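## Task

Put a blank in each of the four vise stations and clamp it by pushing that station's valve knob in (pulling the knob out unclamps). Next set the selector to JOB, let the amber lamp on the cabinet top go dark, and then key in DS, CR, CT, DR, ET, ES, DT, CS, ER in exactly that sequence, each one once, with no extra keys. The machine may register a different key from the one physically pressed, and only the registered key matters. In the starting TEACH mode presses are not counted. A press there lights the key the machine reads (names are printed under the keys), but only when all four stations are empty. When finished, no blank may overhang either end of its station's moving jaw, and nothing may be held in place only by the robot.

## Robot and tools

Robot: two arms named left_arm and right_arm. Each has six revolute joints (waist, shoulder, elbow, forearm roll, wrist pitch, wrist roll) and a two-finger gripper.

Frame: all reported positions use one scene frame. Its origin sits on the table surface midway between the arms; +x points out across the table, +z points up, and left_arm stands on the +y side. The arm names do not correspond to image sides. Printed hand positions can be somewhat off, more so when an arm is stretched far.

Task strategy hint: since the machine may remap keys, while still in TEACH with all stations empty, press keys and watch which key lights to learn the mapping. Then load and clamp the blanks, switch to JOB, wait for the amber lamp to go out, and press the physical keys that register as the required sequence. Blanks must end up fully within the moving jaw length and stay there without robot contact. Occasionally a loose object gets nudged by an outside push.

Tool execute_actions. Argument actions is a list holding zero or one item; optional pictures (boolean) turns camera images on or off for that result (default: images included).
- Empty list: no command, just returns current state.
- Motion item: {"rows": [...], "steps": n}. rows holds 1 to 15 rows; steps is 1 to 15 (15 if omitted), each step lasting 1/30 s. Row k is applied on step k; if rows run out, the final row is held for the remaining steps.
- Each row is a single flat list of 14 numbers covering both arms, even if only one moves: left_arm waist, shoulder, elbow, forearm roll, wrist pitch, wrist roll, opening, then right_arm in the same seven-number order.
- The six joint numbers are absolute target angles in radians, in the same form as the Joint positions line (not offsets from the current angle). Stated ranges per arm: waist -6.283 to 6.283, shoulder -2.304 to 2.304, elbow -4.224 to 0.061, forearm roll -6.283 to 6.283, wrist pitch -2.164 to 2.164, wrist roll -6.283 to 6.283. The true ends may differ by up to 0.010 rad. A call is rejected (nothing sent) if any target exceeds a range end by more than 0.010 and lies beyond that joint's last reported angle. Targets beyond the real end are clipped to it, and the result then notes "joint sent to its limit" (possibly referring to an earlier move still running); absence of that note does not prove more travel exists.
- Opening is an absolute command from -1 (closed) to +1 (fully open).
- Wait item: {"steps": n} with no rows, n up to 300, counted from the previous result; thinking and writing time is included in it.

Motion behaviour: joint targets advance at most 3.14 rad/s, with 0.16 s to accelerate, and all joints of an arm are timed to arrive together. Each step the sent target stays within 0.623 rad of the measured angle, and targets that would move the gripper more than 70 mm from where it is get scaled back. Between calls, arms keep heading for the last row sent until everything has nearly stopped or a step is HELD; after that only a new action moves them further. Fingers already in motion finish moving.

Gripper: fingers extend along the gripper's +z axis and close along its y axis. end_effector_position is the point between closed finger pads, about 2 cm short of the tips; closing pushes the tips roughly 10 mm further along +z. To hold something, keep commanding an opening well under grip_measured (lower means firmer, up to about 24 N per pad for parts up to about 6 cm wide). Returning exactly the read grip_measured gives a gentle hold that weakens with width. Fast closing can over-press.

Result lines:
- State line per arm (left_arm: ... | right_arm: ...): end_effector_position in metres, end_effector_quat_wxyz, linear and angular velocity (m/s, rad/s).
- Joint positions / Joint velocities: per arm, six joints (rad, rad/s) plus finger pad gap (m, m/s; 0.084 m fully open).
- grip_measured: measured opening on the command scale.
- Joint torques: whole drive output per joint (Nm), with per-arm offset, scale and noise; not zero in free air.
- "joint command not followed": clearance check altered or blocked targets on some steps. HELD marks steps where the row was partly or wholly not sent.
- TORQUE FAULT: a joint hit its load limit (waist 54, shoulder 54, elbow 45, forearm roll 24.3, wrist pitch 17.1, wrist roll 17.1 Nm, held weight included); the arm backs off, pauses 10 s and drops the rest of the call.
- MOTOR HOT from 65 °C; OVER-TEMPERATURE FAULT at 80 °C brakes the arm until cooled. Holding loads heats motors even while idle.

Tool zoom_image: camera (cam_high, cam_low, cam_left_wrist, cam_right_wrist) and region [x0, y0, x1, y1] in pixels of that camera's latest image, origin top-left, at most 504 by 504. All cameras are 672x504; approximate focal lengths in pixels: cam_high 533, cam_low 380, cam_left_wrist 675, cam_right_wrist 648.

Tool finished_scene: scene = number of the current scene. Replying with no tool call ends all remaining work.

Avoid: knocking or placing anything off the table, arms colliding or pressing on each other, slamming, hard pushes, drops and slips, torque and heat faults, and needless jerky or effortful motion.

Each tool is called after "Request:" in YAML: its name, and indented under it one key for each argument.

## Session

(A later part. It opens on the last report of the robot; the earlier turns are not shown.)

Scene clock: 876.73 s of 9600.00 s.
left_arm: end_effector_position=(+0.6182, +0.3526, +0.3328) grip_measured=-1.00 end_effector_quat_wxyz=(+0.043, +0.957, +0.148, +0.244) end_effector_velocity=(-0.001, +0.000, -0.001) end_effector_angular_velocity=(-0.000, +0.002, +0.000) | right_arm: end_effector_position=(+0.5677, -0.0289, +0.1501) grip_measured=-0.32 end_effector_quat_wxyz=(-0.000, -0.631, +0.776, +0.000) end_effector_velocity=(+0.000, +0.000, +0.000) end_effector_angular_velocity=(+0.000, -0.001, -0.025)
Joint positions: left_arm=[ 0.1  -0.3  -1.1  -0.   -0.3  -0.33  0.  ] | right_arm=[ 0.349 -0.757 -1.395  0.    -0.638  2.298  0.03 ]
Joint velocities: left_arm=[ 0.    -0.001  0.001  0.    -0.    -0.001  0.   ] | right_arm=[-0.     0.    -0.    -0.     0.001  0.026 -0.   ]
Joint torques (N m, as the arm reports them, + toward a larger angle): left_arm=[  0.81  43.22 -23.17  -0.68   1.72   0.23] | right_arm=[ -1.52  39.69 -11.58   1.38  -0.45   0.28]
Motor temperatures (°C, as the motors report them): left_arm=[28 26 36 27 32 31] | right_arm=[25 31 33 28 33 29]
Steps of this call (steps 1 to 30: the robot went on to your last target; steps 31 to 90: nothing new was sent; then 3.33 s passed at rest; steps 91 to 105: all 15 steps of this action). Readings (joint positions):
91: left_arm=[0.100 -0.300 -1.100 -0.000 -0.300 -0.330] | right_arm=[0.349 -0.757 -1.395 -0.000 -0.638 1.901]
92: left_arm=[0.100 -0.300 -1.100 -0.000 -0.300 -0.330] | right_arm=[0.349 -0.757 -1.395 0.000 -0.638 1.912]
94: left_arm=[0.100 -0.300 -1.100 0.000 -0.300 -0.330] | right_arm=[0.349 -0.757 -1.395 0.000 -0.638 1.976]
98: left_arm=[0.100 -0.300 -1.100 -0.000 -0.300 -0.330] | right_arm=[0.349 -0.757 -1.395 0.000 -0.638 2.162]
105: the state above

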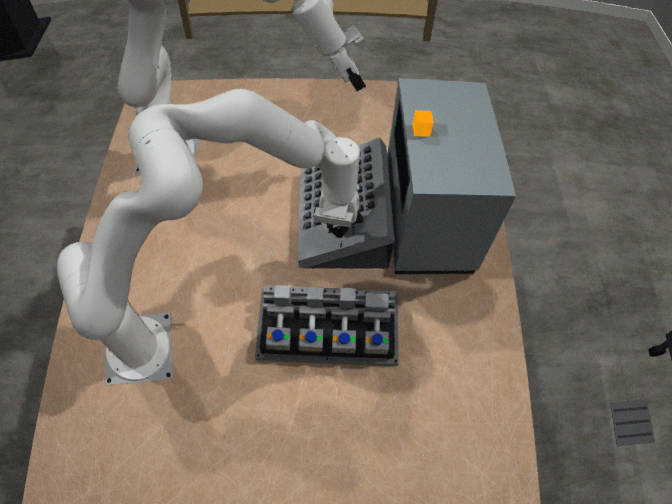

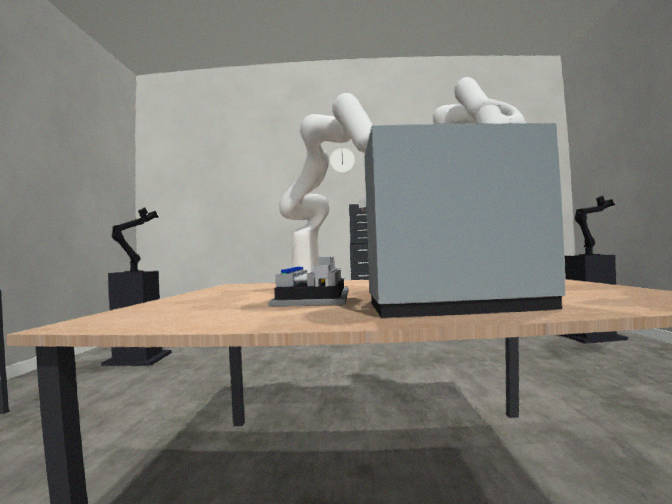

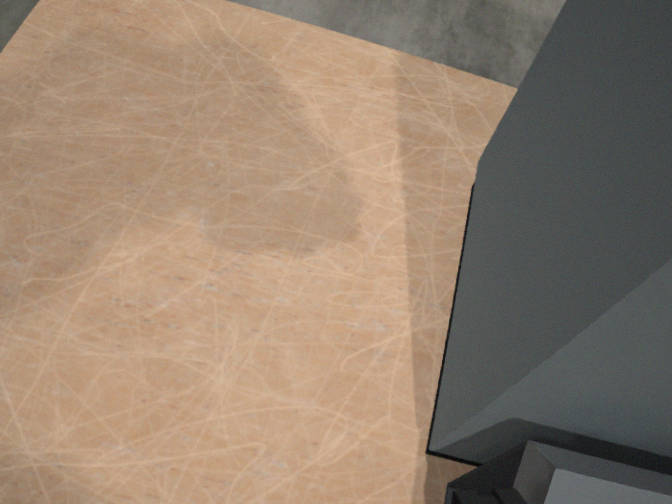

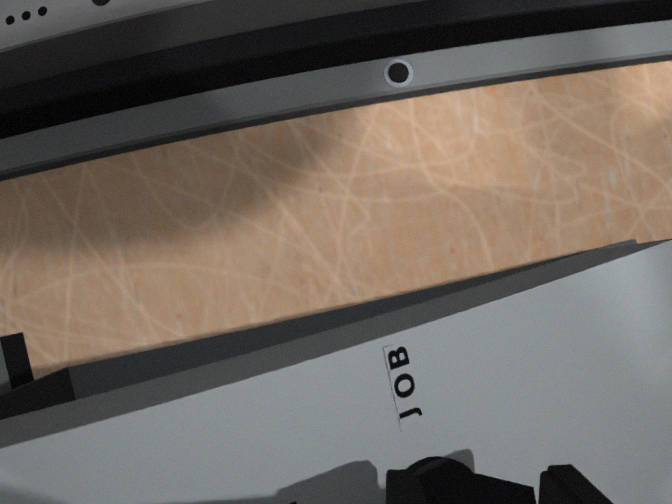

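Request:
execute_actions:
  actions:
    - {"rows":[[0.1,-0.3,-1.1,0,-0.3,-0.33,-1,0.349,-0.757,-1.395,0,-0.638,2.15,-0.2],[0.1,-0.3,-1.1,0,-0.3,-0.33,-1,0.349,-0.757,-1.395,0,-0.638,2.15,-0.2],[0.1,-0.3,-1.1,0,-0.3,-0.33,-1,0.349,-0.757,-1.395,0,-0.638,2.15,-0.2],[0.1,-0.3,-1.1,0,-0.3,-0.33,-1,0.349,-0.757,-1.395,0,-0.638,2.15,-0.2],[0.1,-0.3,-1.1,0,-0.3,-0.33,-1,0.349,-0.703,-1.407,0,-0.704,2.15,-0.2],[0.1,-0.3,-1.1,0,-0.3,-0.33,-1,0.349,-0.703,-1.407,0,-0.704,2.15,-0.2],[0.1,-0.3,-1.1,0,-0.3,-0.33,-1,0.349,-0.703,-1.407,0,-0.704,2.15,-0.2],[0.1,-0.3,-1.1,0,-0.3,-0.33,-1,0.349,-0.55,-1.38,0,-0.83,2.15,-0.2]],"steps":15}
  pictures: false

Request:
execute_actions:
  actions:
    - {"rows":[[0.1,-0.3,-1.1,0,-0.3,-0.33,-1,-0.35,-0.1,-0.9,0,-0.8,0.5,-0.2]],"steps":15}
  pictures: false

Request:
execute_actions:
  actions:
    - {"steps":20}

Request:
zoom_image:
  camera: "cam_high"
  region: [300,190,400,265]

Scene clock: 884.13 s of 9600.00 s.
left_arm: end_effector_position=(+0.6182, +0.3526, +0.3328) grip_measured=-1.00 end_effector_quat_wxyz=(+0.043, +0.957, +0.148, +0.244) end_effector_velocity=(+0.000, -0.000, -0.000) end_effector_angular_velocity=(-0.000, +0.000, +0.000) | right_arm: end_effector_position=(+0.5508, -0.0386, +0.2762) grip_measured=-0.21 end_effector_quat_wxyz=(+0.004, -0.686, +0.727, -0.001) end_effector_velocity=(-0.034, -0.020, +0.057) end_effector_angular_velocity=(-0.027, +0.045, +0.005)
Joint positions: left_arm=[ 0.1  -0.3  -1.1  -0.   -0.3  -0.33  0.  ] | right_arm=[ 0.349 -0.551 -1.384  0.    -0.824  2.15   0.035]
Joint velocities: left_arm=[-0.    -0.001 -0.     0.     0.    -0.001  0.   ] | right_arm=[-0.     0.121  0.042 -0.001 -0.131 -0.005 -0.   ]
Joint torques (N m, as the arm reports them, + toward a larger angle): left_arm=[  0.11  43.26 -22.82  -0.8    1.74   0.29] | right_arm=[-1.57 13.81 -9.08  2.22  0.1   0.46]
Motor temperatures (°C, as the motors report them): left_arm=[28 26 36 27 32 31] | right_arm=[25 31 33 28 33 29]
Steps of this call (steps 1 to 15: the robot went on to your last target; steps 16 to 90: nothing new was sent; then 3.90 s passed at rest; steps 91 to 105: all 15 steps of this action). Readings (joint positions):
91: left_arm=[0.100 -0.300 -1.100 0.000 -0.300 -0.330] | right_arm=[0.349 -0.757 -1.395 0.000 -0.638 2.299]
92: left_arm=[0.100 -0.300 -1.100 0.000 -0.300 -0.330] | right_arm=[0.349 -0.757 -1.395 0.000 -0.638 2.288]
94: left_arm=[0.100 -0.300 -1.100 0.000 -0.300 -0.330] | right_arm=[0.349 -0.757 -1.395 0.000 -0.638 2.223]
98: left_arm=[0.100 -0.300 -1.100 -0.000 -0.300 -0.330] | right_arm=[0.349 -0.720 -1.401 -0.000 -0.686 2.154]
105: the state above

Scene clock: 884.63 s of 9600.00 s.
left_arm: end_effector_position=(+0.6182, +0.3526, +0.3328) grip_measured=-1.00 end_effector_quat_wxyz=(+0.043, +0.957, +0.148, +0.244) end_effector_velocity=(-0.000, +0.000, -0.001) end_effector_angular_velocity=(-0.001, +0.002, +0.001) | right_arm: end_effector_position=(+0.5349, -0.2725, +0.3072) grip_measured=-0.22 end_effector_quat_wxyz=(+0.000, -0.713, +0.701, -0.000) end_effector_velocity=(-0.136, -0.463, +0.049) end_effector_angular_velocity=(-0.000, +0.001, +0.563)
Joint positions: left_arm=[ 0.1  -0.3  -1.1  -0.   -0.3  -0.33  0.  ] | right_arm=[-0.028 -0.305 -1.117 -0.    -0.812  1.698  0.035]
Joint velocities: left_arm=[ 0.    -0.002 -0.    -0.    -0.    -0.001  0.   ] | right_arm=[-0.828  0.526  0.557  0.     0.03  -1.391  0.   ]
Joint torques (N m, as the arm reports them, + toward a larger angle): left_arm=[  0.8   42.92 -23.07  -0.85   1.7    0.28] | right_arm=[ -0.32  27.58 -13.48   1.86  -0.38  -0.1 ]
Motor temperatures (°C, as the motors report them): left_arm=[28 26 36 27 32 31] | right_arm=[25 31 33 28 33 29]
Steps of this call (steps 1 to 15: all 15 steps of this action). Readings (joint positions):
1: left_arm=[0.100 -0.300 -1.100 0.000 -0.300 -0.330] | right_arm=[0.348 -0.549 -1.382 0.000 -0.827 2.149]
2: left_arm=[0.100 -0.300 -1.100 -0.000 -0.300 -0.330] | right_arm=[0.340 -0.543 -1.372 0.000 -0.826 2.138]
4: left_arm=[0.100 -0.300 -1.100 -0.000 -0.300 -0.330] | right_arm=[0.285 -0.505 -1.328 0.000 -0.823 2.082]
8: left_arm=[0.100 -0.300 -1.100 0.000 -0.300 -0.330] | right_arm=[0.169 -0.430 -1.249 0.000 -0.819 1.965]
15: the state above

Scene clock: 885.30 s of 9600.00 s.
left_arm: end_effector_position=(+0.6182, +0.3526, +0.3328) grip_measured=-1.00 end_effector_quat_wxyz=(+0.043, +0.957, +0.148, +0.244) end_effector_velocity=(+0.000, +0.000, +0.000) end_effector_angular_velocity=(+0.000, -0.000, -0.000) | right_arm: end_effector_position=(+0.4532, -0.4277, +0.3182) grip_measured=-0.22 end_effector_quat_wxyz=(-0.000, +0.943, -0.333, -0.000) end_effector_velocity=(-0.001, -0.001, -0.000) end_effector_angular_velocity=(+0.001, +0.000, +0.027)
Joint positions: left_arm=[ 0.1  -0.3  -1.1  -0.   -0.3  -0.33  0.  ] | right_arm=[-0.349 -0.101 -0.9    0.    -0.8    0.502  0.035]
Joint velocities: left_arm=[-0.    -0.    -0.001  0.001 -0.    -0.     0.   ] | right_arm=[-0.002  0.001  0.002  0.001  0.001 -0.03   0.   ]
Joint torques (N m, as the arm reports them, + toward a larger angle): left_arm=[  0.66  43.65 -23.15  -0.66   1.7    0.27] | right_arm=[ -0.6   19.06 -13.33   1.37  -0.7    0.84]
Motor temperatures (°C, as the motors report them): left_arm=[28 26 36 27 32 31] | right_arm=[25 31 33 28 33 29]
Steps of this call (steps 1 to 20: the robot went on to your last target). Readings (joint positions):
1: left_arm=[0.100 -0.300 -1.100 -0.000 -0.300 -0.330] | right_arm=[-0.055 -0.287 -1.098 -0.000 -0.811 1.650]
2: left_arm=[0.100 -0.300 -1.100 0.000 -0.300 -0.330] | right_arm=[-0.083 -0.270 -1.080 -0.000 -0.810 1.598]
4: left_arm=[0.100 -0.300 -1.100 -0.000 -0.300 -0.330] | right_arm=[-0.136 -0.236 -1.044 -0.000 -0.808 1.482]
8: left_arm=[0.100 -0.300 -1.100 -0.000 -0.300 -0.330] | right_arm=[-0.237 -0.172 -0.976 -0.000 -0.804 1.181]
20: the state above

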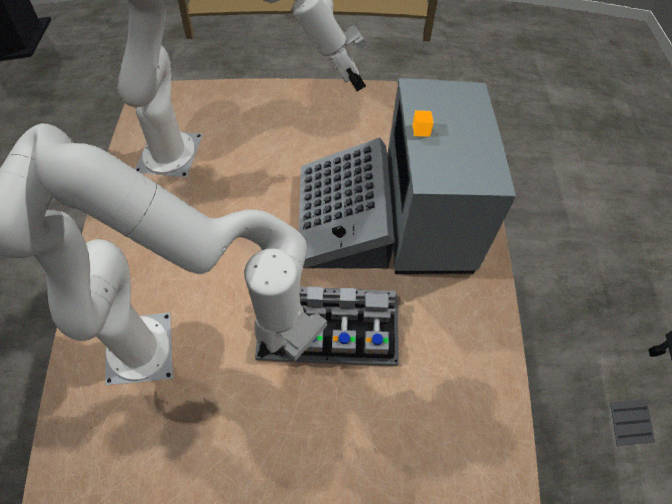

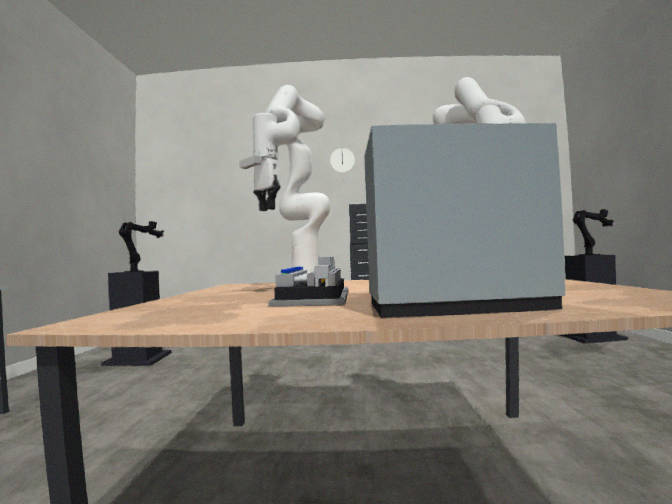

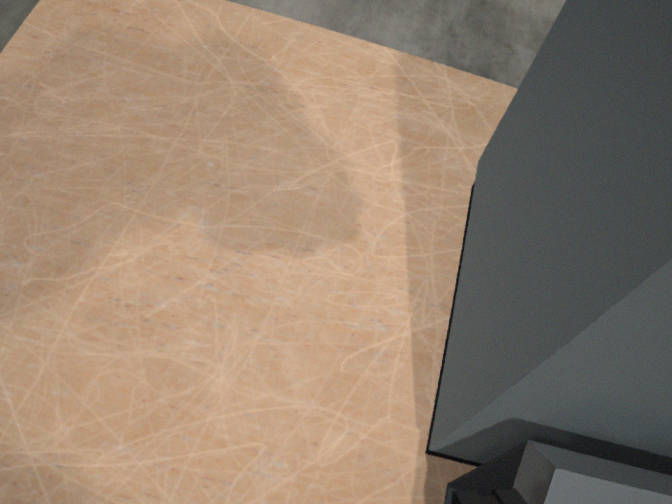

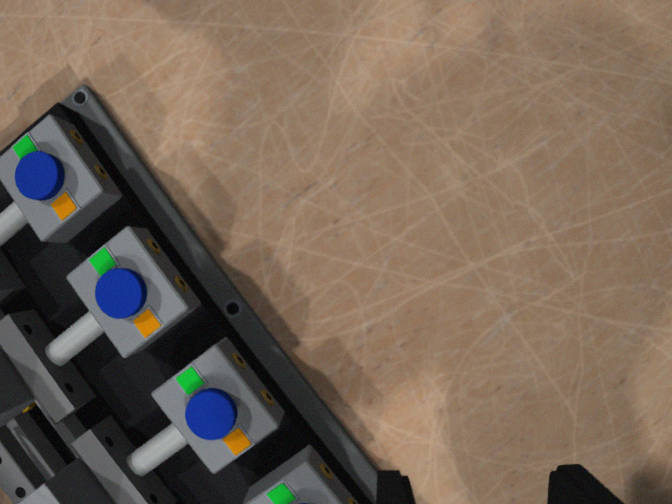

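Region (300, 190, 400, 265) of cam_high's 672x504 image, scaled by 5.040, with more detail than that image has; it fills the top 378 rows of this view, and the rest is white.

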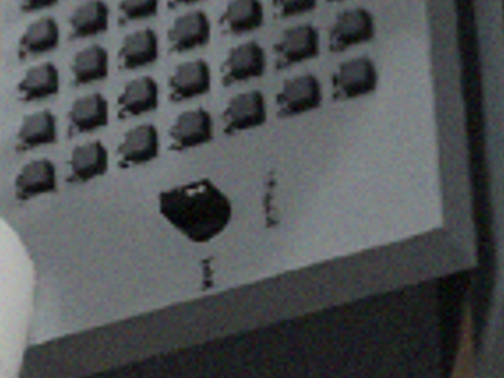

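Request:
zoom_image:
  camera: "cam_high"
  region: [320,212,364,252]

Region (320, 212, 364, 252) of cam_high's 672x504 image, scaled by 11.455, with more detail than that image has; it fills the top 458 rows of this view, and the rest is white.

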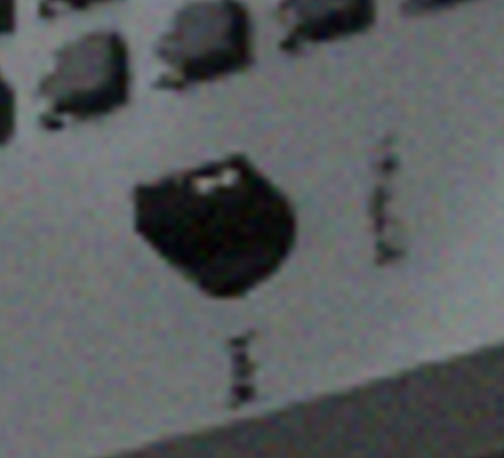

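Request:
execute_actions:
  actions:
    - {"rows":[[0.1,-0.3,-1.1,0,-0.3,-0.33,-1,0.351,-0.55,-1.37,0,-0.82,0.524,-0.3]],"steps":15}
  pictures: false

Request:
execute_actions:
  actions:
    - {"rows":[[0.1,-0.3,-1.1,0,-0.3,-0.33,-1,0.351,-0.55,-1.37,0,-0.82,0.524,-0.3],[0.1,-0.3,-1.1,0,-0.3,-0.33,-1,0.351,-0.55,-1.37,0,-0.82,0.524,-0.3],[0.1,-0.3,-1.1,0,-0.3,-0.33,-1,0.351,-0.55,-1.37,0,-0.82,0.524,-0.3],[0.1,-0.3,-1.1,0,-0.3,-0.33,-1,0.351,-0.55,-1.37,0,-0.82,0.524,-0.3],[0.1,-0.3,-1.1,0,-0.3,-0.33,-1,0.351,-0.55,-1.37,0,-0.82,0.524,-0.3],[0.1,-0.3,-1.1,0,-0.3,-0.33,-1,0.351,-0.698,-1.396,0,-0.698,0.524,-0.3],[0.1,-0.3,-1.1,0,-0.3,-0.33,-1,0.351,-0.698,-1.396,0,-0.698,0.524,-0.3],[0.1,-0.3,-1.1,0,-0.3,-0.33,-1,0.351,-0.698,-1.396,0,-0.698,0.524,-0.3],[0.1,-0.3,-1.1,0,-0.3,-0.33,-1,0.351,-0.698,-1.396,0,-0.698,0.524,-0.3],[0.1,-0.3,-1.1,0,-0.3,-0.33,-1,0.351,-0.698,-1.396,0,-0.698,0.524,-0.3],[0.1,-0.3,-1.1,0,-0.3,-0.33,-1,0.351,-0.751,-1.384,0,-0.633,0.524,-0.3]],"steps":15}
  pictures: false

Request:
execute_actions:
  actions:
    - {"rows":[[0.1,-0.3,-1.1,0,-0.3,-0.33,-1,0.351,-0.751,-1.384,0,-0.633,0.524,-0.3],[0.1,-0.3,-1.1,0,-0.3,-0.33,-1,0.351,-0.751,-1.384,0,-0.633,0.524,-0.3],[0.1,-0.3,-1.1,0,-0.3,-0.33,-1,0.351,-0.751,-1.384,0,-0.633,0.524,-0.3],[0.1,-0.3,-1.1,0,-0.3,-0.33,-1,0.351,-0.751,-1.384,0,-0.633,0.524,-0.3],[0.1,-0.3,-1.1,0,-0.3,-0.33,-1,0.351,-0.751,-1.384,0,-0.633,0.524,-0.3],[0.1,-0.3,-1.1,0,-0.3,-0.33,-1,0.351,-0.751,-1.384,0,-0.633,0.524,-0.55]],"steps":15}

Scene clock: 936.97 s of 9600.00 s.
left_arm: end_effector_position=(+0.6182, +0.3526, +0.3328) grip_measured=-1.00 end_effector_quat_wxyz=(+0.043, +0.957, +0.148, +0.244) end_effector_velocity=(-0.000, +0.000, -0.000) end_effector_angular_velocity=(+0.000, +0.001, -0.001) | right_arm: end_effector_position=(+0.5496, -0.2150, +0.2983) grip_measured=-0.32 end_effector_quat_wxyz=(-0.000, +0.991, -0.135, +0.000) end_effector_velocity=(+0.082, +0.530, -0.070) end_effector_angular_velocity=(-0.000, +0.001, +0.862)
Joint positions: left_arm=[ 0.1  -0.3  -1.1   0.   -0.3  -0.33  0.  ] | right_arm=[ 0.071 -0.374 -1.186  0.    -0.812  0.515  0.03 ]
Joint velocities: left_arm=[ 0.     0.     0.001 -0.001 -0.     0.002  0.   ] | right_arm=[ 0.891 -0.559 -0.583  0.    -0.025  0.03  -0.   ]
Joint torques (N m, as the arm reports them, + toward a larger angle): left_arm=[  1.2   42.77 -23.12  -0.53   1.72   0.21] | right_arm=[ -0.1   33.26 -12.68   1.49  -0.21   0.4 ]
Motor temperatures (°C, as the motors report them): left_arm=[28 26 36 27 32 31] | right_arm=[25 30 34 28 32 29]
Steps of this call (steps 1 to 30: the robot went on to your last target; steps 31 to 90: nothing new was sent; then 48.17 s passed at rest; steps 91 to 105: all 15 steps of this action). Readings (joint positions):
91: left_arm=[0.100 -0.300 -1.100 -0.000 -0.300 -0.330] | right_arm=[-0.349 -0.101 -0.901 -0.000 -0.800 0.500]
92: left_arm=[0.100 -0.300 -1.100 -0.000 -0.300 -0.330] | right_arm=[-0.340 -0.107 -0.908 -0.000 -0.801 0.501]
94: left_arm=[0.100 -0.300 -1.100 0.000 -0.300 -0.330] | right_arm=[-0.279 -0.151 -0.955 -0.000 -0.803 0.503]
98: left_arm=[0.100 -0.300 -1.100 -0.000 -0.300 -0.330] | right_arm=[-0.145 -0.239 -1.045 -0.000 -0.806 0.507]
105: the state above

Scene clock: 937.47 s of 9600.00 s.
left_arm: end_effector_position=(+0.6182, +0.3526, +0.3328) grip_measured=-1.00 end_effector_quat_wxyz=(+0.043, +0.957, +0.148, +0.244) end_effector_velocity=(-0.000, -0.000, -0.001) end_effector_angular_velocity=(-0.001, +0.003, +0.001) | right_arm: end_effector_position=(+0.5627, -0.0327, +0.1554) grip_measured=-0.32 end_effector_quat_wxyz=(+0.002, +1.000, -0.002, -0.003) end_effector_velocity=(-0.039, +0.025, -0.257) end_effector_angular_velocity=(-0.059, +0.099, +0.065)
Joint positions: left_arm=[ 0.1  -0.3  -1.1   0.   -0.3  -0.33  0.  ] | right_arm=[ 0.348 -0.74  -1.38  -0.    -0.647  0.524  0.03 ]
Joint velocities: left_arm=[-0.    -0.001 -0.    -0.001 -0.001 -0.     0.   ] | right_arm=[ 0.065 -0.386  0.03  -0.003  0.301  0.003 -0.   ]
Joint torques (N m, as the arm reports them, + toward a larger angle): left_arm=[ -0.02  42.78 -22.83  -0.59   1.74   0.23] | right_arm=[ -3.4   82.94 -20.42   2.01  -0.78   0.55]
Motor temperatures (°C, as the motors report them): left_arm=[28 26 36 27 32 31] | right_arm=[25 30 34 28 32 29]
Steps of this call (steps 1 to 15: all 15 steps of this action). Readings (joint positions):
1: left_arm=[0.100 -0.300 -1.100 0.000 -0.300 -0.330] | right_arm=[0.100 -0.393 -1.206 0.000 -0.813 0.516]
2: left_arm=[0.100 -0.300 -1.100 -0.000 -0.300 -0.330] | right_arm=[0.130 -0.411 -1.225 0.000 -0.814 0.517]
4: left_arm=[0.100 -0.300 -1.100 0.000 -0.300 -0.330] | right_arm=[0.188 -0.448 -1.263 0.000 -0.815 0.519]
8: left_arm=[0.100 -0.300 -1.100 -0.000 -0.300 -0.330] | right_arm=[0.281 -0.538 -1.332 0.000 -0.792 0.522]
15: the state above

Scene clock: 937.97 s of 9600.00 s.
left_arm: end_effector_position=(+0.6182, +0.3526, +0.3328) grip_measured=-1.00 end_effector_quat_wxyz=(+0.043, +0.957, +0.148, +0.244) end_effector_velocity=(+0.000, +0.000, -0.001) end_effector_angular_velocity=(-0.000, +0.002, +0.001) | right_arm: end_effector_position=(+0.5646, -0.0293, +0.1501) grip_measured=-0.57 end_effector_quat_wxyz=(-0.000, +1.000, -0.000, +0.000) end_effector_velocity=(-0.000, -0.000, -0.001) end_effector_angular_velocity=(-0.001, +0.001, +0.002)
Joint positions: left_arm=[ 0.1  -0.3  -1.1   0.   -0.3  -0.33  0.  ] | right_arm=[ 0.351 -0.751 -1.384 -0.    -0.633  0.524  0.019]
Joint velocities: left_arm=[ 0.    -0.002 -0.     0.    -0.    -0.001  0.   ] | right_arm=[ 0.001 -0.002  0.001 -0.001  0.001 -0.    -0.   ]
Joint torques (N m, as the arm reports them, + toward a larger angle): left_arm=[  0.05  43.04 -23.04  -0.63   1.77   0.3 ] | right_arm=[  1.45  40.83 -12.5    2.08  -0.4    0.46]
Motor temperatures (°C, as the motors report them): left_arm=[28 26 36 27 32 31] | right_arm=[25 30 34 28 32 29]
Steps of this call (steps 1 to 15: all 15 steps of this action). Readings (joint positions):
1: left_arm=[0.100 -0.300 -1.100 -0.000 -0.300 -0.330] | right_arm=[0.349 -0.748 -1.380 -0.000 -0.640 0.524]
2: left_arm=[0.100 -0.300 -1.100 -0.000 -0.300 -0.330] | right_arm=[0.350 -0.751 -1.381 -0.000 -0.637 0.524]
4: left_arm=[0.100 -0.300 -1.100 -0.000 -0.300 -0.330] | right_arm=[0.350 -0.750 -1.384 -0.000 -0.634 0.524]
8: left_arm=[0.100 -0.300 -1.100 0.000 -0.300 -0.330] | right_arm=[0.350 -0.749 -1.385 -0.000 -0.633 0.524]
15: the state above

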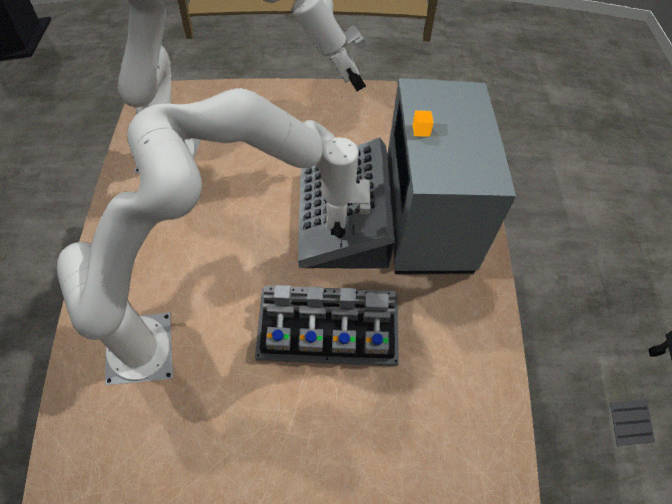

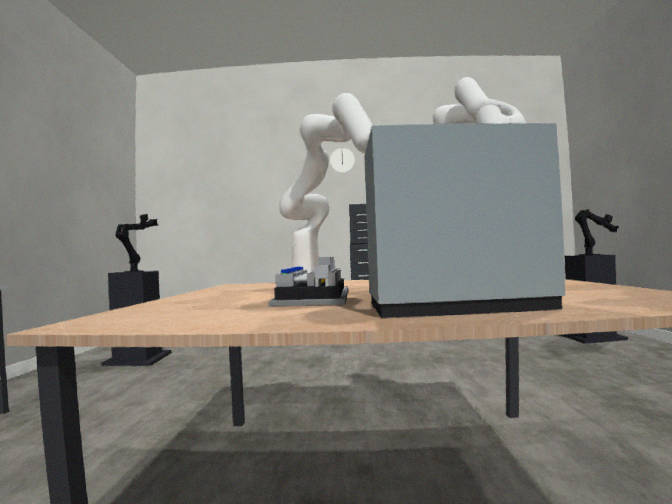

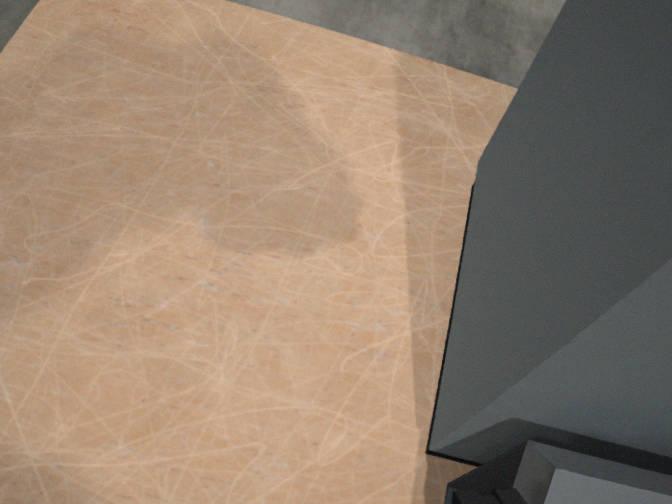

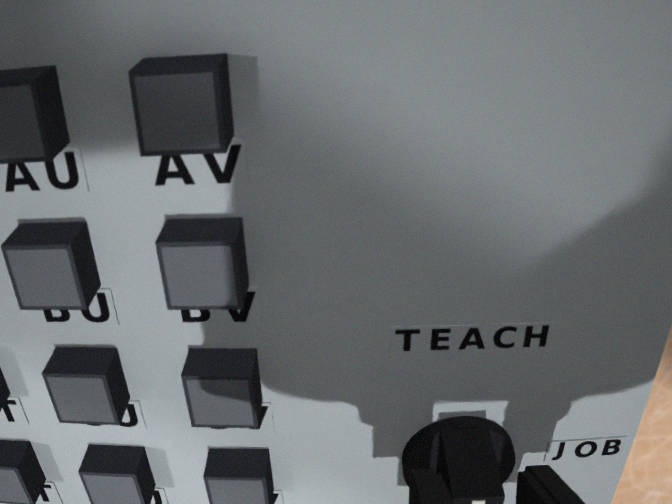

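Request:
execute_actions:
  actions:
    - {"rows":[[0.1,-0.3,-1.1,0,-0.3,-0.33,-1,0.351,-0.751,-1.384,0,-0.633,0.65,-0.55],[0.1,-0.3,-1.1,0,-0.3,-0.33,-1,0.351,-0.751,-1.384,0,-0.633,0.65,-0.55],[0.1,-0.3,-1.1,0,-0.3,-0.33,-1,0.351,-0.751,-1.384,0,-0.633,0.8,-0.55],[0.1,-0.3,-1.1,0,-0.3,-0.33,-1,0.351,-0.751,-1.384,0,-0.633,0.8,-0.55],[0.1,-0.3,-1.1,0,-0.3,-0.33,-1,0.351,-0.751,-1.384,0,-0.633,0.95,-0.55],[0.1,-0.3,-1.1,0,-0.3,-0.33,-1,0.351,-0.751,-1.384,0,-0.633,0.95,-0.55],[0.1,-0.3,-1.1,0,-0.3,-0.33,-1,0.351,-0.751,-1.384,0,-0.633,1.1,-0.55],[0.1,-0.3,-1.1,0,-0.3,-0.33,-1,0.351,-0.751,-1.384,0,-0.633,1.1,-0.55],[0.1,-0.3,-1.1,0,-0.3,-0.33,-1,0.351,-0.751,-1.384,0,-0.633,1.25,-0.55],[0.1,-0.3,-1.1,0,-0.3,-0.33,-1,0.351,-0.751,-1.384,0,-0.633,1.25,-0.55],[0.1,-0.3,-1.1,0,-0.3,-0.33,-1,0.351,-0.751,-1.384,0,-0.633,1.4,-0.55]],"steps":15}

Request:
zoom_image:
  camera: "cam_right_wrist"
  region: [340,380,640,504]

Scene clock: 948.47 s of 9600.00 s.
left_arm: end_effector_position=(+0.6182, +0.3526, +0.3328) grip_measured=-1.00 end_effector_quat_wxyz=(+0.043, +0.957, +0.148, +0.244) end_effector_velocity=(+0.000, -0.000, -0.000) end_effector_angular_velocity=(-0.000, -0.000, +0.001) | right_arm: end_effector_position=(+0.5649, -0.0295, +0.1499) grip_measured=-0.57 end_effector_quat_wxyz=(-0.000, +0.919, -0.395, +0.000) end_effector_velocity=(-0.003, -0.007, -0.004) end_effector_angular_velocity=(-0.010, +0.015, -1.253)
Joint positions: left_arm=[ 0.1  -0.3  -1.1  -0.   -0.3  -0.33  0.  ] | right_arm=[ 0.35  -0.751 -1.384 -0.    -0.632  1.336  0.019]
Joint velocities: left_arm=[-0.    -0.     0.    -0.     0.001 -0.001  0.   ] | right_arm=[-0.006 -0.002  0.006 -0.004 -0.01   1.249 -0.001]
Joint torques (N m, as the arm reports them, + toward a larger angle): left_arm=[  0.47  42.78 -22.97  -0.9    1.75   0.26] | right_arm=[  1.04  39.48 -11.09   2.09  -0.66  -0.13]
Motor temperatures (°C, as the motors report them): left_arm=[28 26 36 27 32 31] | right_arm=[25 30 34 28 32 29]
Steps of this call (steps 1 to 15: the robot went on to your last target; steps 16 to 90: nothing new was sent; then 7.00 s passed at rest; steps 91 to 105: all 15 steps of this action). Readings (joint positions):
91: left_arm=[0.100 -0.300 -1.100 -0.000 -0.300 -0.330] | right_arm=[0.351 -0.751 -1.384 -0.000 -0.633 0.525]
92: left_arm=[0.100 -0.300 -1.100 0.000 -0.300 -0.330] | right_arm=[0.351 -0.751 -1.384 -0.000 -0.633 0.536]
94: left_arm=[0.100 -0.300 -1.100 -0.000 -0.300 -0.330] | right_arm=[0.351 -0.751 -1.384 -0.000 -0.633 0.610]
98: left_arm=[0.100 -0.300 -1.100 -0.000 -0.300 -0.330] | right_arm=[0.352 -0.751 -1.384 0.001 -0.633 0.863]
105: the state above

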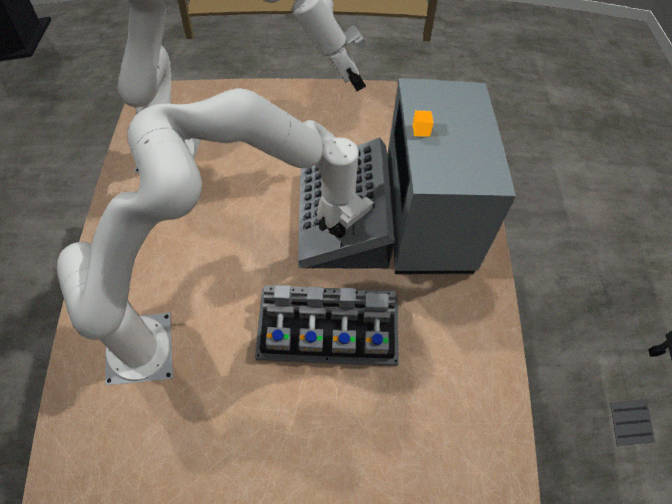

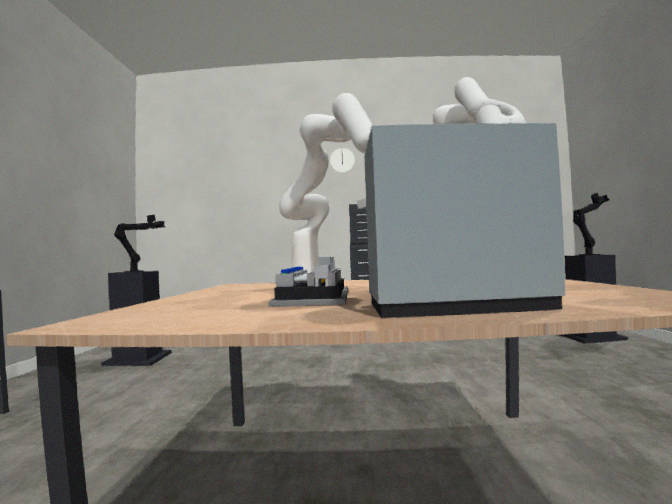

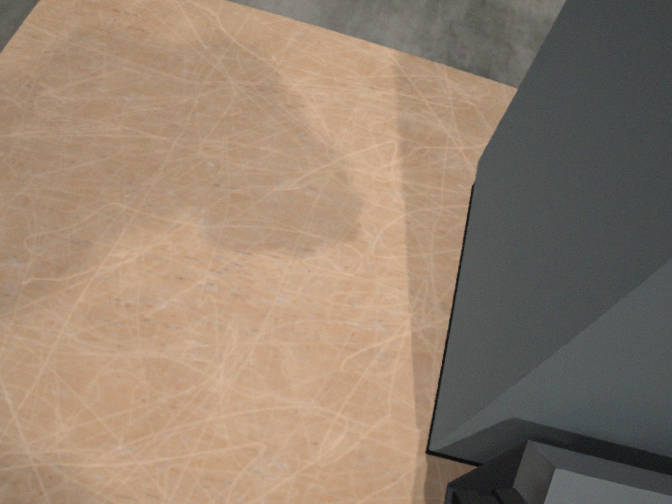

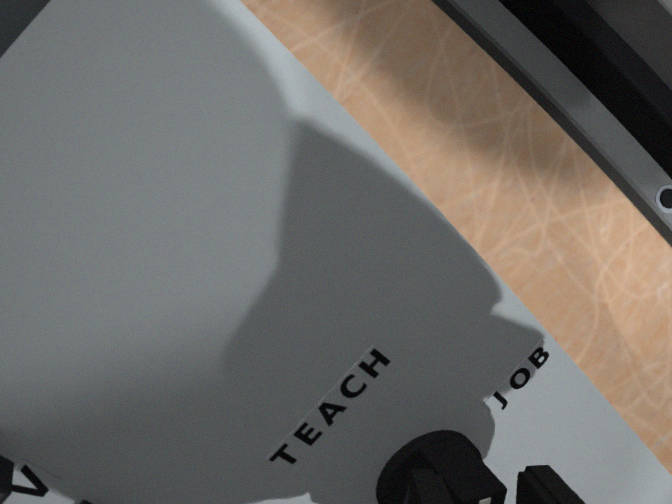

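Region (340, 380, 640, 504) of cam_right_wrist's 672x504 image, scaled by 1.680, with more detail than that image has; it fills the top 208 rows of this view, and the rest is white.

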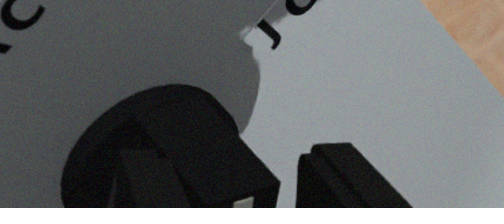

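Request:
execute_actions:
  actions: []

Scene clock: 970.57 s of 9600.00 s.
left_arm: end_effector_position=(+0.6182, +0.3526, +0.3328) grip_measured=-1.00 end_effector_quat_wxyz=(+0.043, +0.957, +0.148, +0.244) end_effector_velocity=(-0.000, -0.000, +0.000) end_effector_angular_velocity=(-0.001, -0.000, +0.001) | right_arm: end_effector_position=(+0.5645, -0.0293, +0.1499) grip_measured=-0.57 end_effector_quat_wxyz=(+0.000, +0.906, -0.424, +0.000) end_effector_velocity=(-0.000, +0.000, +0.000) end_effector_angular_velocity=(+0.000, +0.000, -0.001)
Joint positions: left_arm=[ 0.1  -0.3  -1.1  -0.   -0.3  -0.33  0.  ] | right_arm=[ 0.351 -0.751 -1.384  0.    -0.633  1.4    0.019]
Joint velocities: left_arm=[-0.     0.001  0.001 -0.    -0.    -0.001  0.   ] | right_arm=[ 0.     0.    -0.     0.001 -0.     0.     0.   ]
Joint torques (N m, as the arm reports them, + toward a larger angle): left_arm=[  0.4   43.21 -22.96  -0.91   1.77   0.34] | right_arm=[ 3.09 38.6  -9.61  1.08 -1.82  0.21]
Motor temperatures (°C, as the motors report them): left_arm=[28 26 36 27 32 31] | right_arm=[25 30 33 28 32 29]
Steps of this call (steps 1 to 30: the robot went on to your last target; steps 31 to 90: nothing new was sent; then 19.10 s passed at rest). Readings (joint positions):
1: left_arm=[0.100 -0.300 -1.100 0.000 -0.300 -0.330] | right_arm=[0.350 -0.751 -1.384 -0.000 -0.633 1.369]
2: left_arm=[0.100 -0.300 -1.100 0.000 -0.300 -0.330] | right_arm=[0.350 -0.751 -1.384 -0.001 -0.633 1.386]
4: left_arm=[0.100 -0.300 -1.100 -0.000 -0.300 -0.330] | right_arm=[0.350 -0.751 -1.384 -0.001 -0.633 1.397]
8: left_arm=[0.100 -0.300 -1.100 0.000 -0.300 -0.330] | right_arm=[0.350 -0.751 -1.385 -0.000 -0.632 1.399]
90: the state above
All arms were judged still, so your last target was given up. Only a new action makes them travel on or press farther. Fingers that are still opening or closing keep moving.

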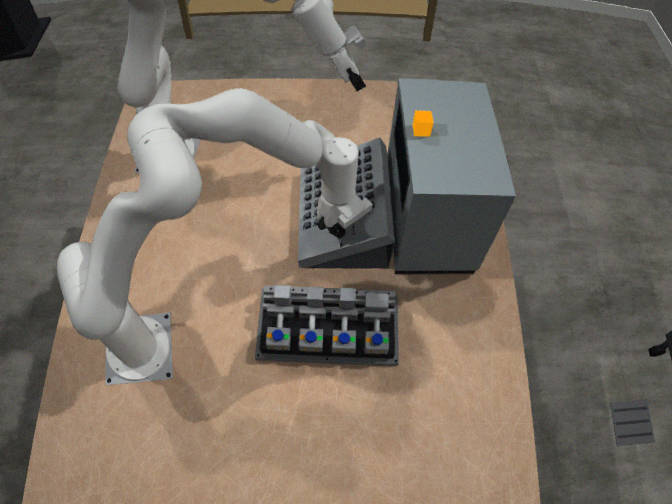

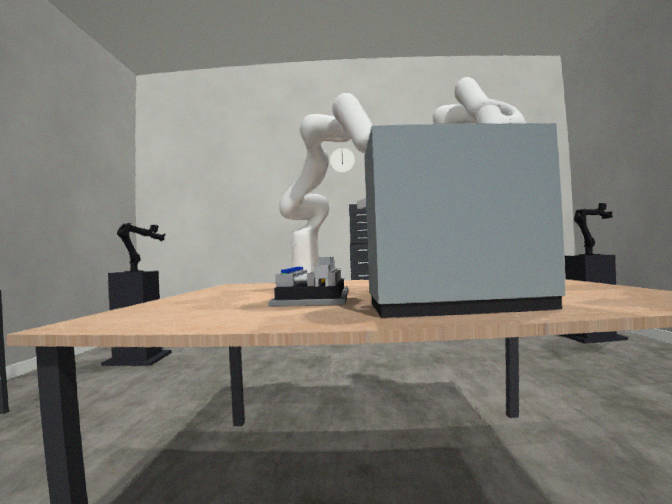

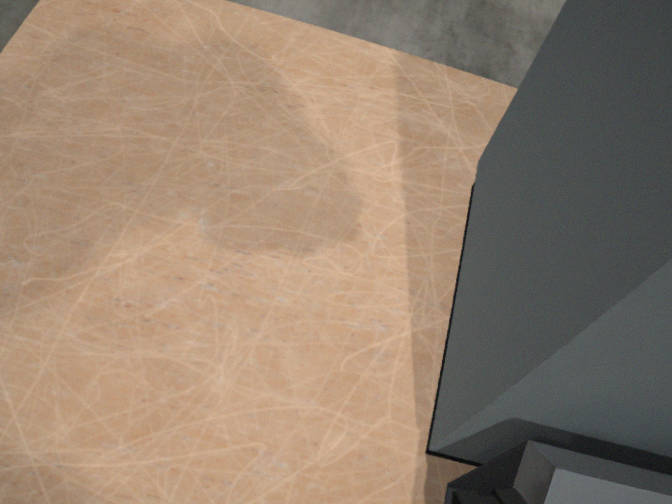

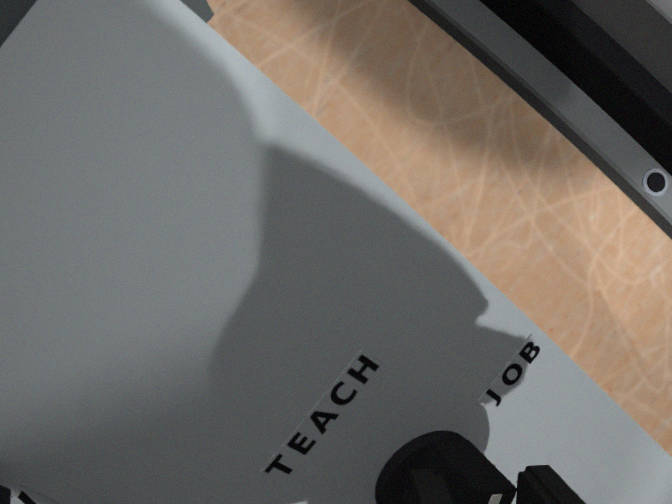

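Request:
execute_actions:
  actions:
    - {"rows":[[0.1,-0.3,-1.1,0,-0.3,-0.33,-1,0.351,-0.751,-1.384,0,-0.633,1.55,-0.6],[0.1,-0.3,-1.1,0,-0.3,-0.33,-1,0.351,-0.751,-1.384,0,-0.633,1.55,-0.6],[0.1,-0.3,-1.1,0,-0.3,-0.33,-1,0.351,-0.751,-1.384,0,-0.633,1.55,-0.6],[0.1,-0.3,-1.1,0,-0.3,-0.33,-1,0.351,-0.751,-1.384,0,-0.633,1.55,-0.6],[0.1,-0.3,-1.1,0,-0.3,-0.33,-1,0.351,-0.751,-1.384,0,-0.633,1.55,-0.6],[0.1,-0.3,-1.1,0,-0.3,-0.33,-1,0.351,-0.751,-1.384,0,-0.633,1.75,-0.6]]}

Request:
execute_actions:
  actions:
    - {"rows":[[0.1,-0.3,-1.1,0,-0.3,-0.33,-1,0.351,-0.751,-1.384,0,-0.633,1.95,-0.6]],"steps":12}

Scene clock: 978.57 s of 9600.00 s.
left_arm: end_effector_position=(+0.6182, +0.3526, +0.3328) grip_measured=-1.00 end_effector_quat_wxyz=(+0.043, +0.957, +0.148, +0.244) end_effector_velocity=(+0.000, -0.000, -0.001) end_effector_angular_velocity=(+0.001, -0.000, -0.002) | right_arm: end_effector_position=(+0.5648, -0.0292, +0.1503) grip_measured=-0.62 end_effector_quat_wxyz=(-0.000, +0.818, -0.575, +0.000) end_effector_velocity=(-0.000, -0.000, -0.001) end_effector_angular_velocity=(-0.000, +0.000, -0.029)
Joint positions: left_arm=[ 0.1  -0.3  -1.1   0.   -0.3  -0.33  0.  ] | right_arm=[ 0.351 -0.751 -1.384 -0.    -0.633  1.748  0.017]
Joint velocities: left_arm=[-0.    -0.001  0.    -0.     0.002  0.003  0.   ] | right_arm=[-0.    -0.002  0.001 -0.     0.002  0.029  0.   ]
Joint torques (N m, as the arm reports them, + toward a larger angle): left_arm=[  0.71  43.11 -23.02  -0.71   1.68   0.29] | right_arm=[-2.29 33.5  -7.11  0.83 -1.98  0.39]
Motor temperatures (°C, as the motors report them): left_arm=[28 26 36 27 32 31] | right_arm=[25 30 33 28 33 29]
Steps of this call (steps 1 to 90: nothing new was sent; then 4.50 s passed at rest; steps 91 to 105: all 15 steps of this action). Readings (joint positions):
91: left_arm=[0.100 -0.300 -1.100 -0.000 -0.300 -0.330] | right_arm=[0.351 -0.751 -1.384 0.000 -0.633 1.401]
92: left_arm=[0.100 -0.300 -1.100 0.000 -0.300 -0.330] | right_arm=[0.351 -0.751 -1.384 0.000 -0.632 1.412]
94: left_arm=[0.100 -0.300 -1.100 0.000 -0.300 -0.330] | right_arm=[0.351 -0.751 -1.384 0.000 -0.633 1.477]
98: left_arm=[0.100 -0.300 -1.100 0.000 -0.300 -0.330] | right_arm=[0.351 -0.750 -1.385 0.000 -0.633 1.597]
105: the state above

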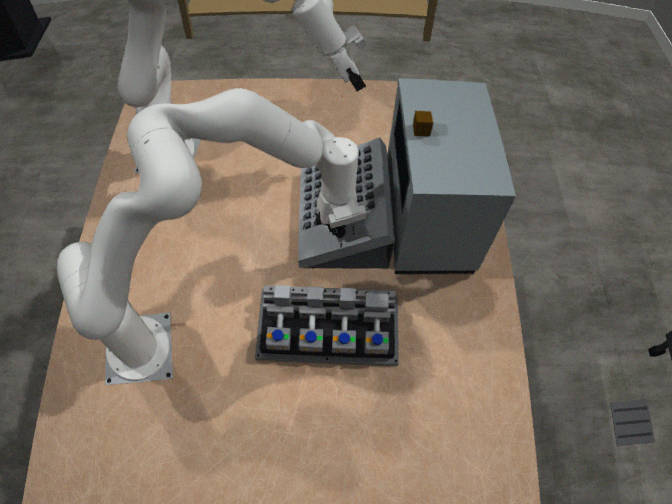

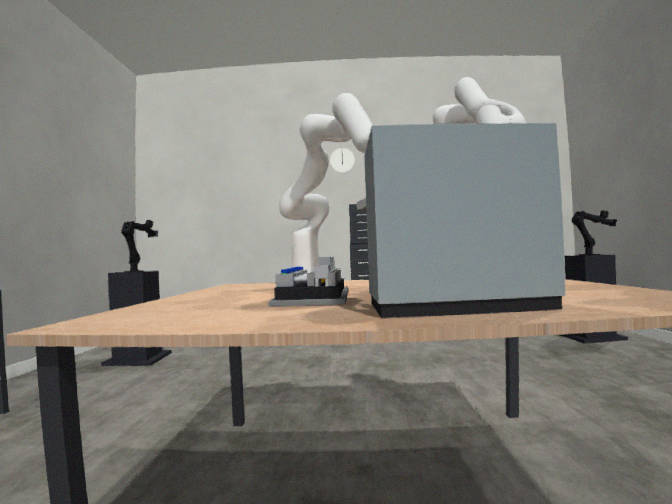

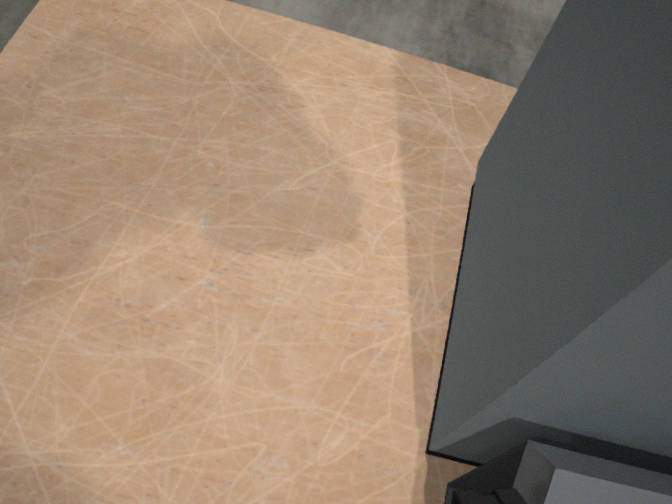

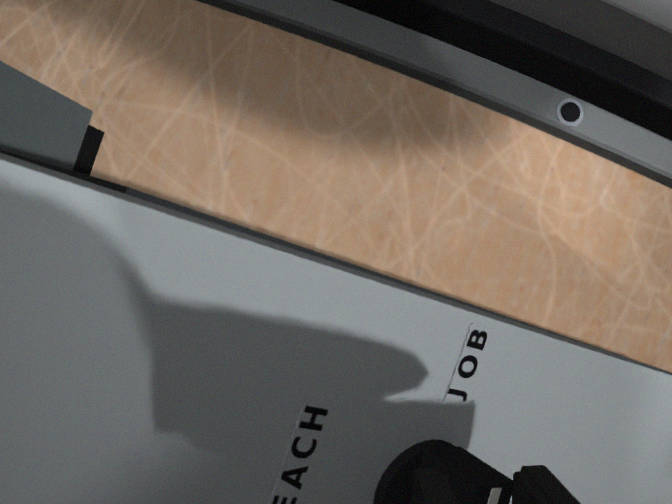

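Scene clock: 978.97 s of 9600.00 s.
left_arm: end_effector_position=(+0.6182, +0.3526, +0.3328) grip_measured=-1.00 end_effector_quat_wxyz=(+0.043, +0.957, +0.148, +0.244) end_effector_velocity=(+0.000, +0.000, -0.000) end_effector_angular_velocity=(+0.000, +0.000, +0.000) | right_arm: end_effector_position=(+0.5645, -0.0292, +0.1498) grip_measured=-0.62 end_effector_quat_wxyz=(-0.000, +0.756, -0.654, +0.000) end_effector_velocity=(-0.000, +0.000, +0.000) end_effector_angular_velocity=(+0.000, +0.000, -0.009)
Joint positions: left_arm=[ 0.1  -0.3  -1.1   0.   -0.3  -0.33  0.  ] | right_arm=[ 0.351 -0.751 -1.384  0.    -0.633  1.949  0.017]
Joint velocities: left_arm=[ 0.    -0.001 -0.     0.     0.001 -0.     0.   ] | right_arm=[-0.     0.    -0.     0.001 -0.001  0.008  0.   ]
Joint torques (N m, as the arm reports them, + toward a larger angle): left_arm=[  0.94  42.86 -22.93  -1.01   1.77   0.26] | right_arm=[-0.58 31.93 -7.36  2.49 -2.5   0.64]
Motor temperatures (°C, as the motors report them): left_arm=[28 26 36 27 32 31] | right_arm=[25 30 33 28 33 29]
Steps of this call (steps 1 to 12: all 12 steps of this action). Readings (joint positions):
1: left_arm=[0.100 -0.300 -1.100 0.000 -0.300 -0.330] | right_arm=[0.351 -0.751 -1.384 -0.000 -0.633 1.750]
2: left_arm=[0.100 -0.300 -1.100 -0.000 -0.300 -0.330] | right_arm=[0.351 -0.751 -1.384 -0.000 -0.633 1.762]
4: left_arm=[0.100 -0.300 -1.100 -0.000 -0.300 -0.330] | right_arm=[0.351 -0.751 -1.384 -0.000 -0.633 1.833]
8: left_arm=[0.100 -0.300 -1.100 -0.000 -0.300 -0.330] | right_arm=[0.351 -0.751 -1.384 -0.000 -0.633 1.942]
12: the state above

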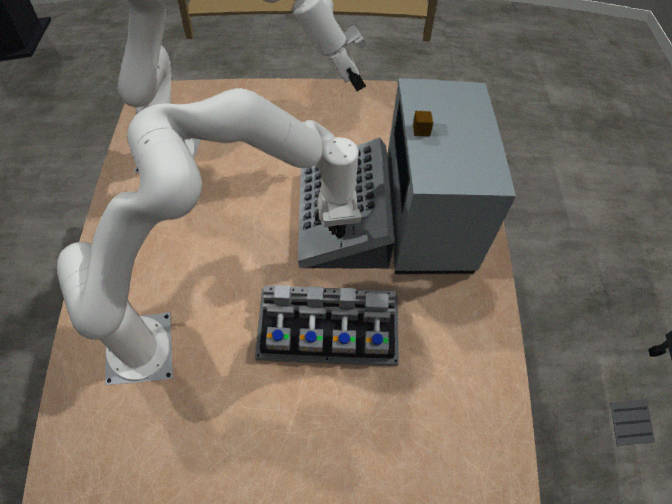

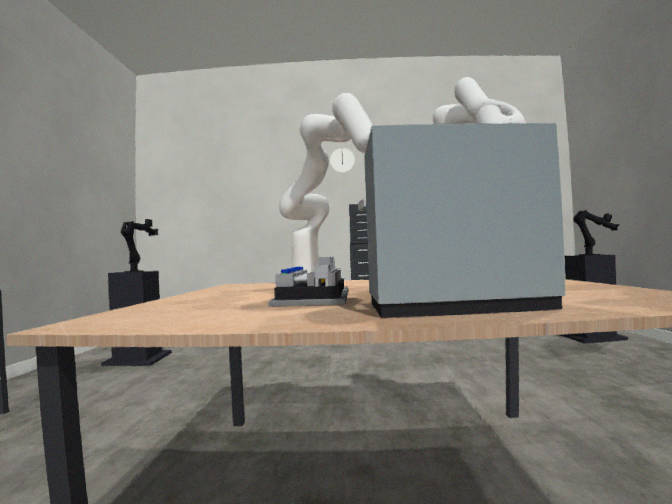

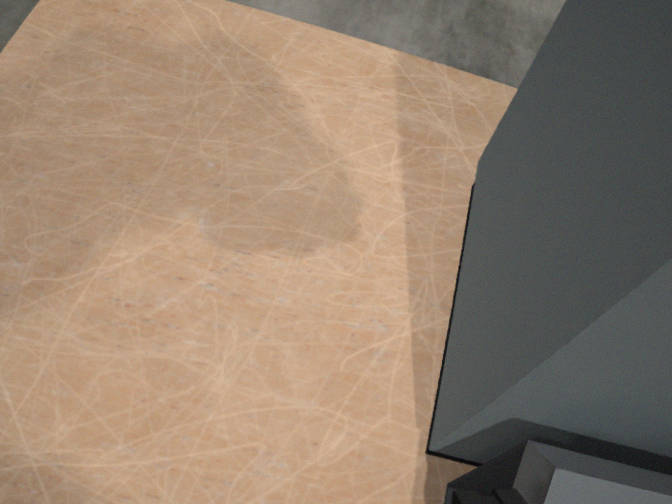

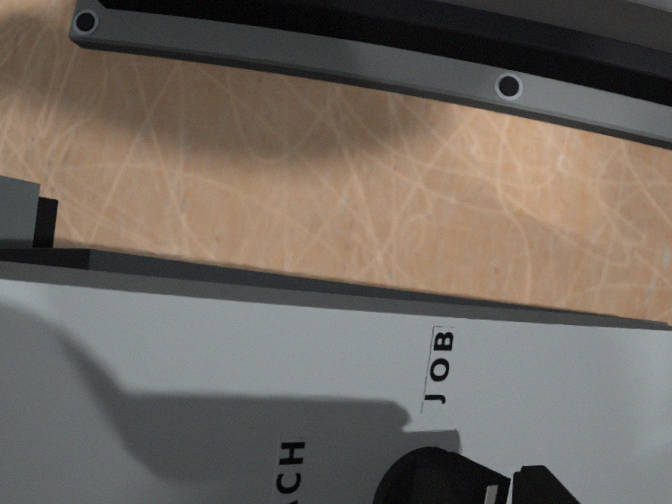

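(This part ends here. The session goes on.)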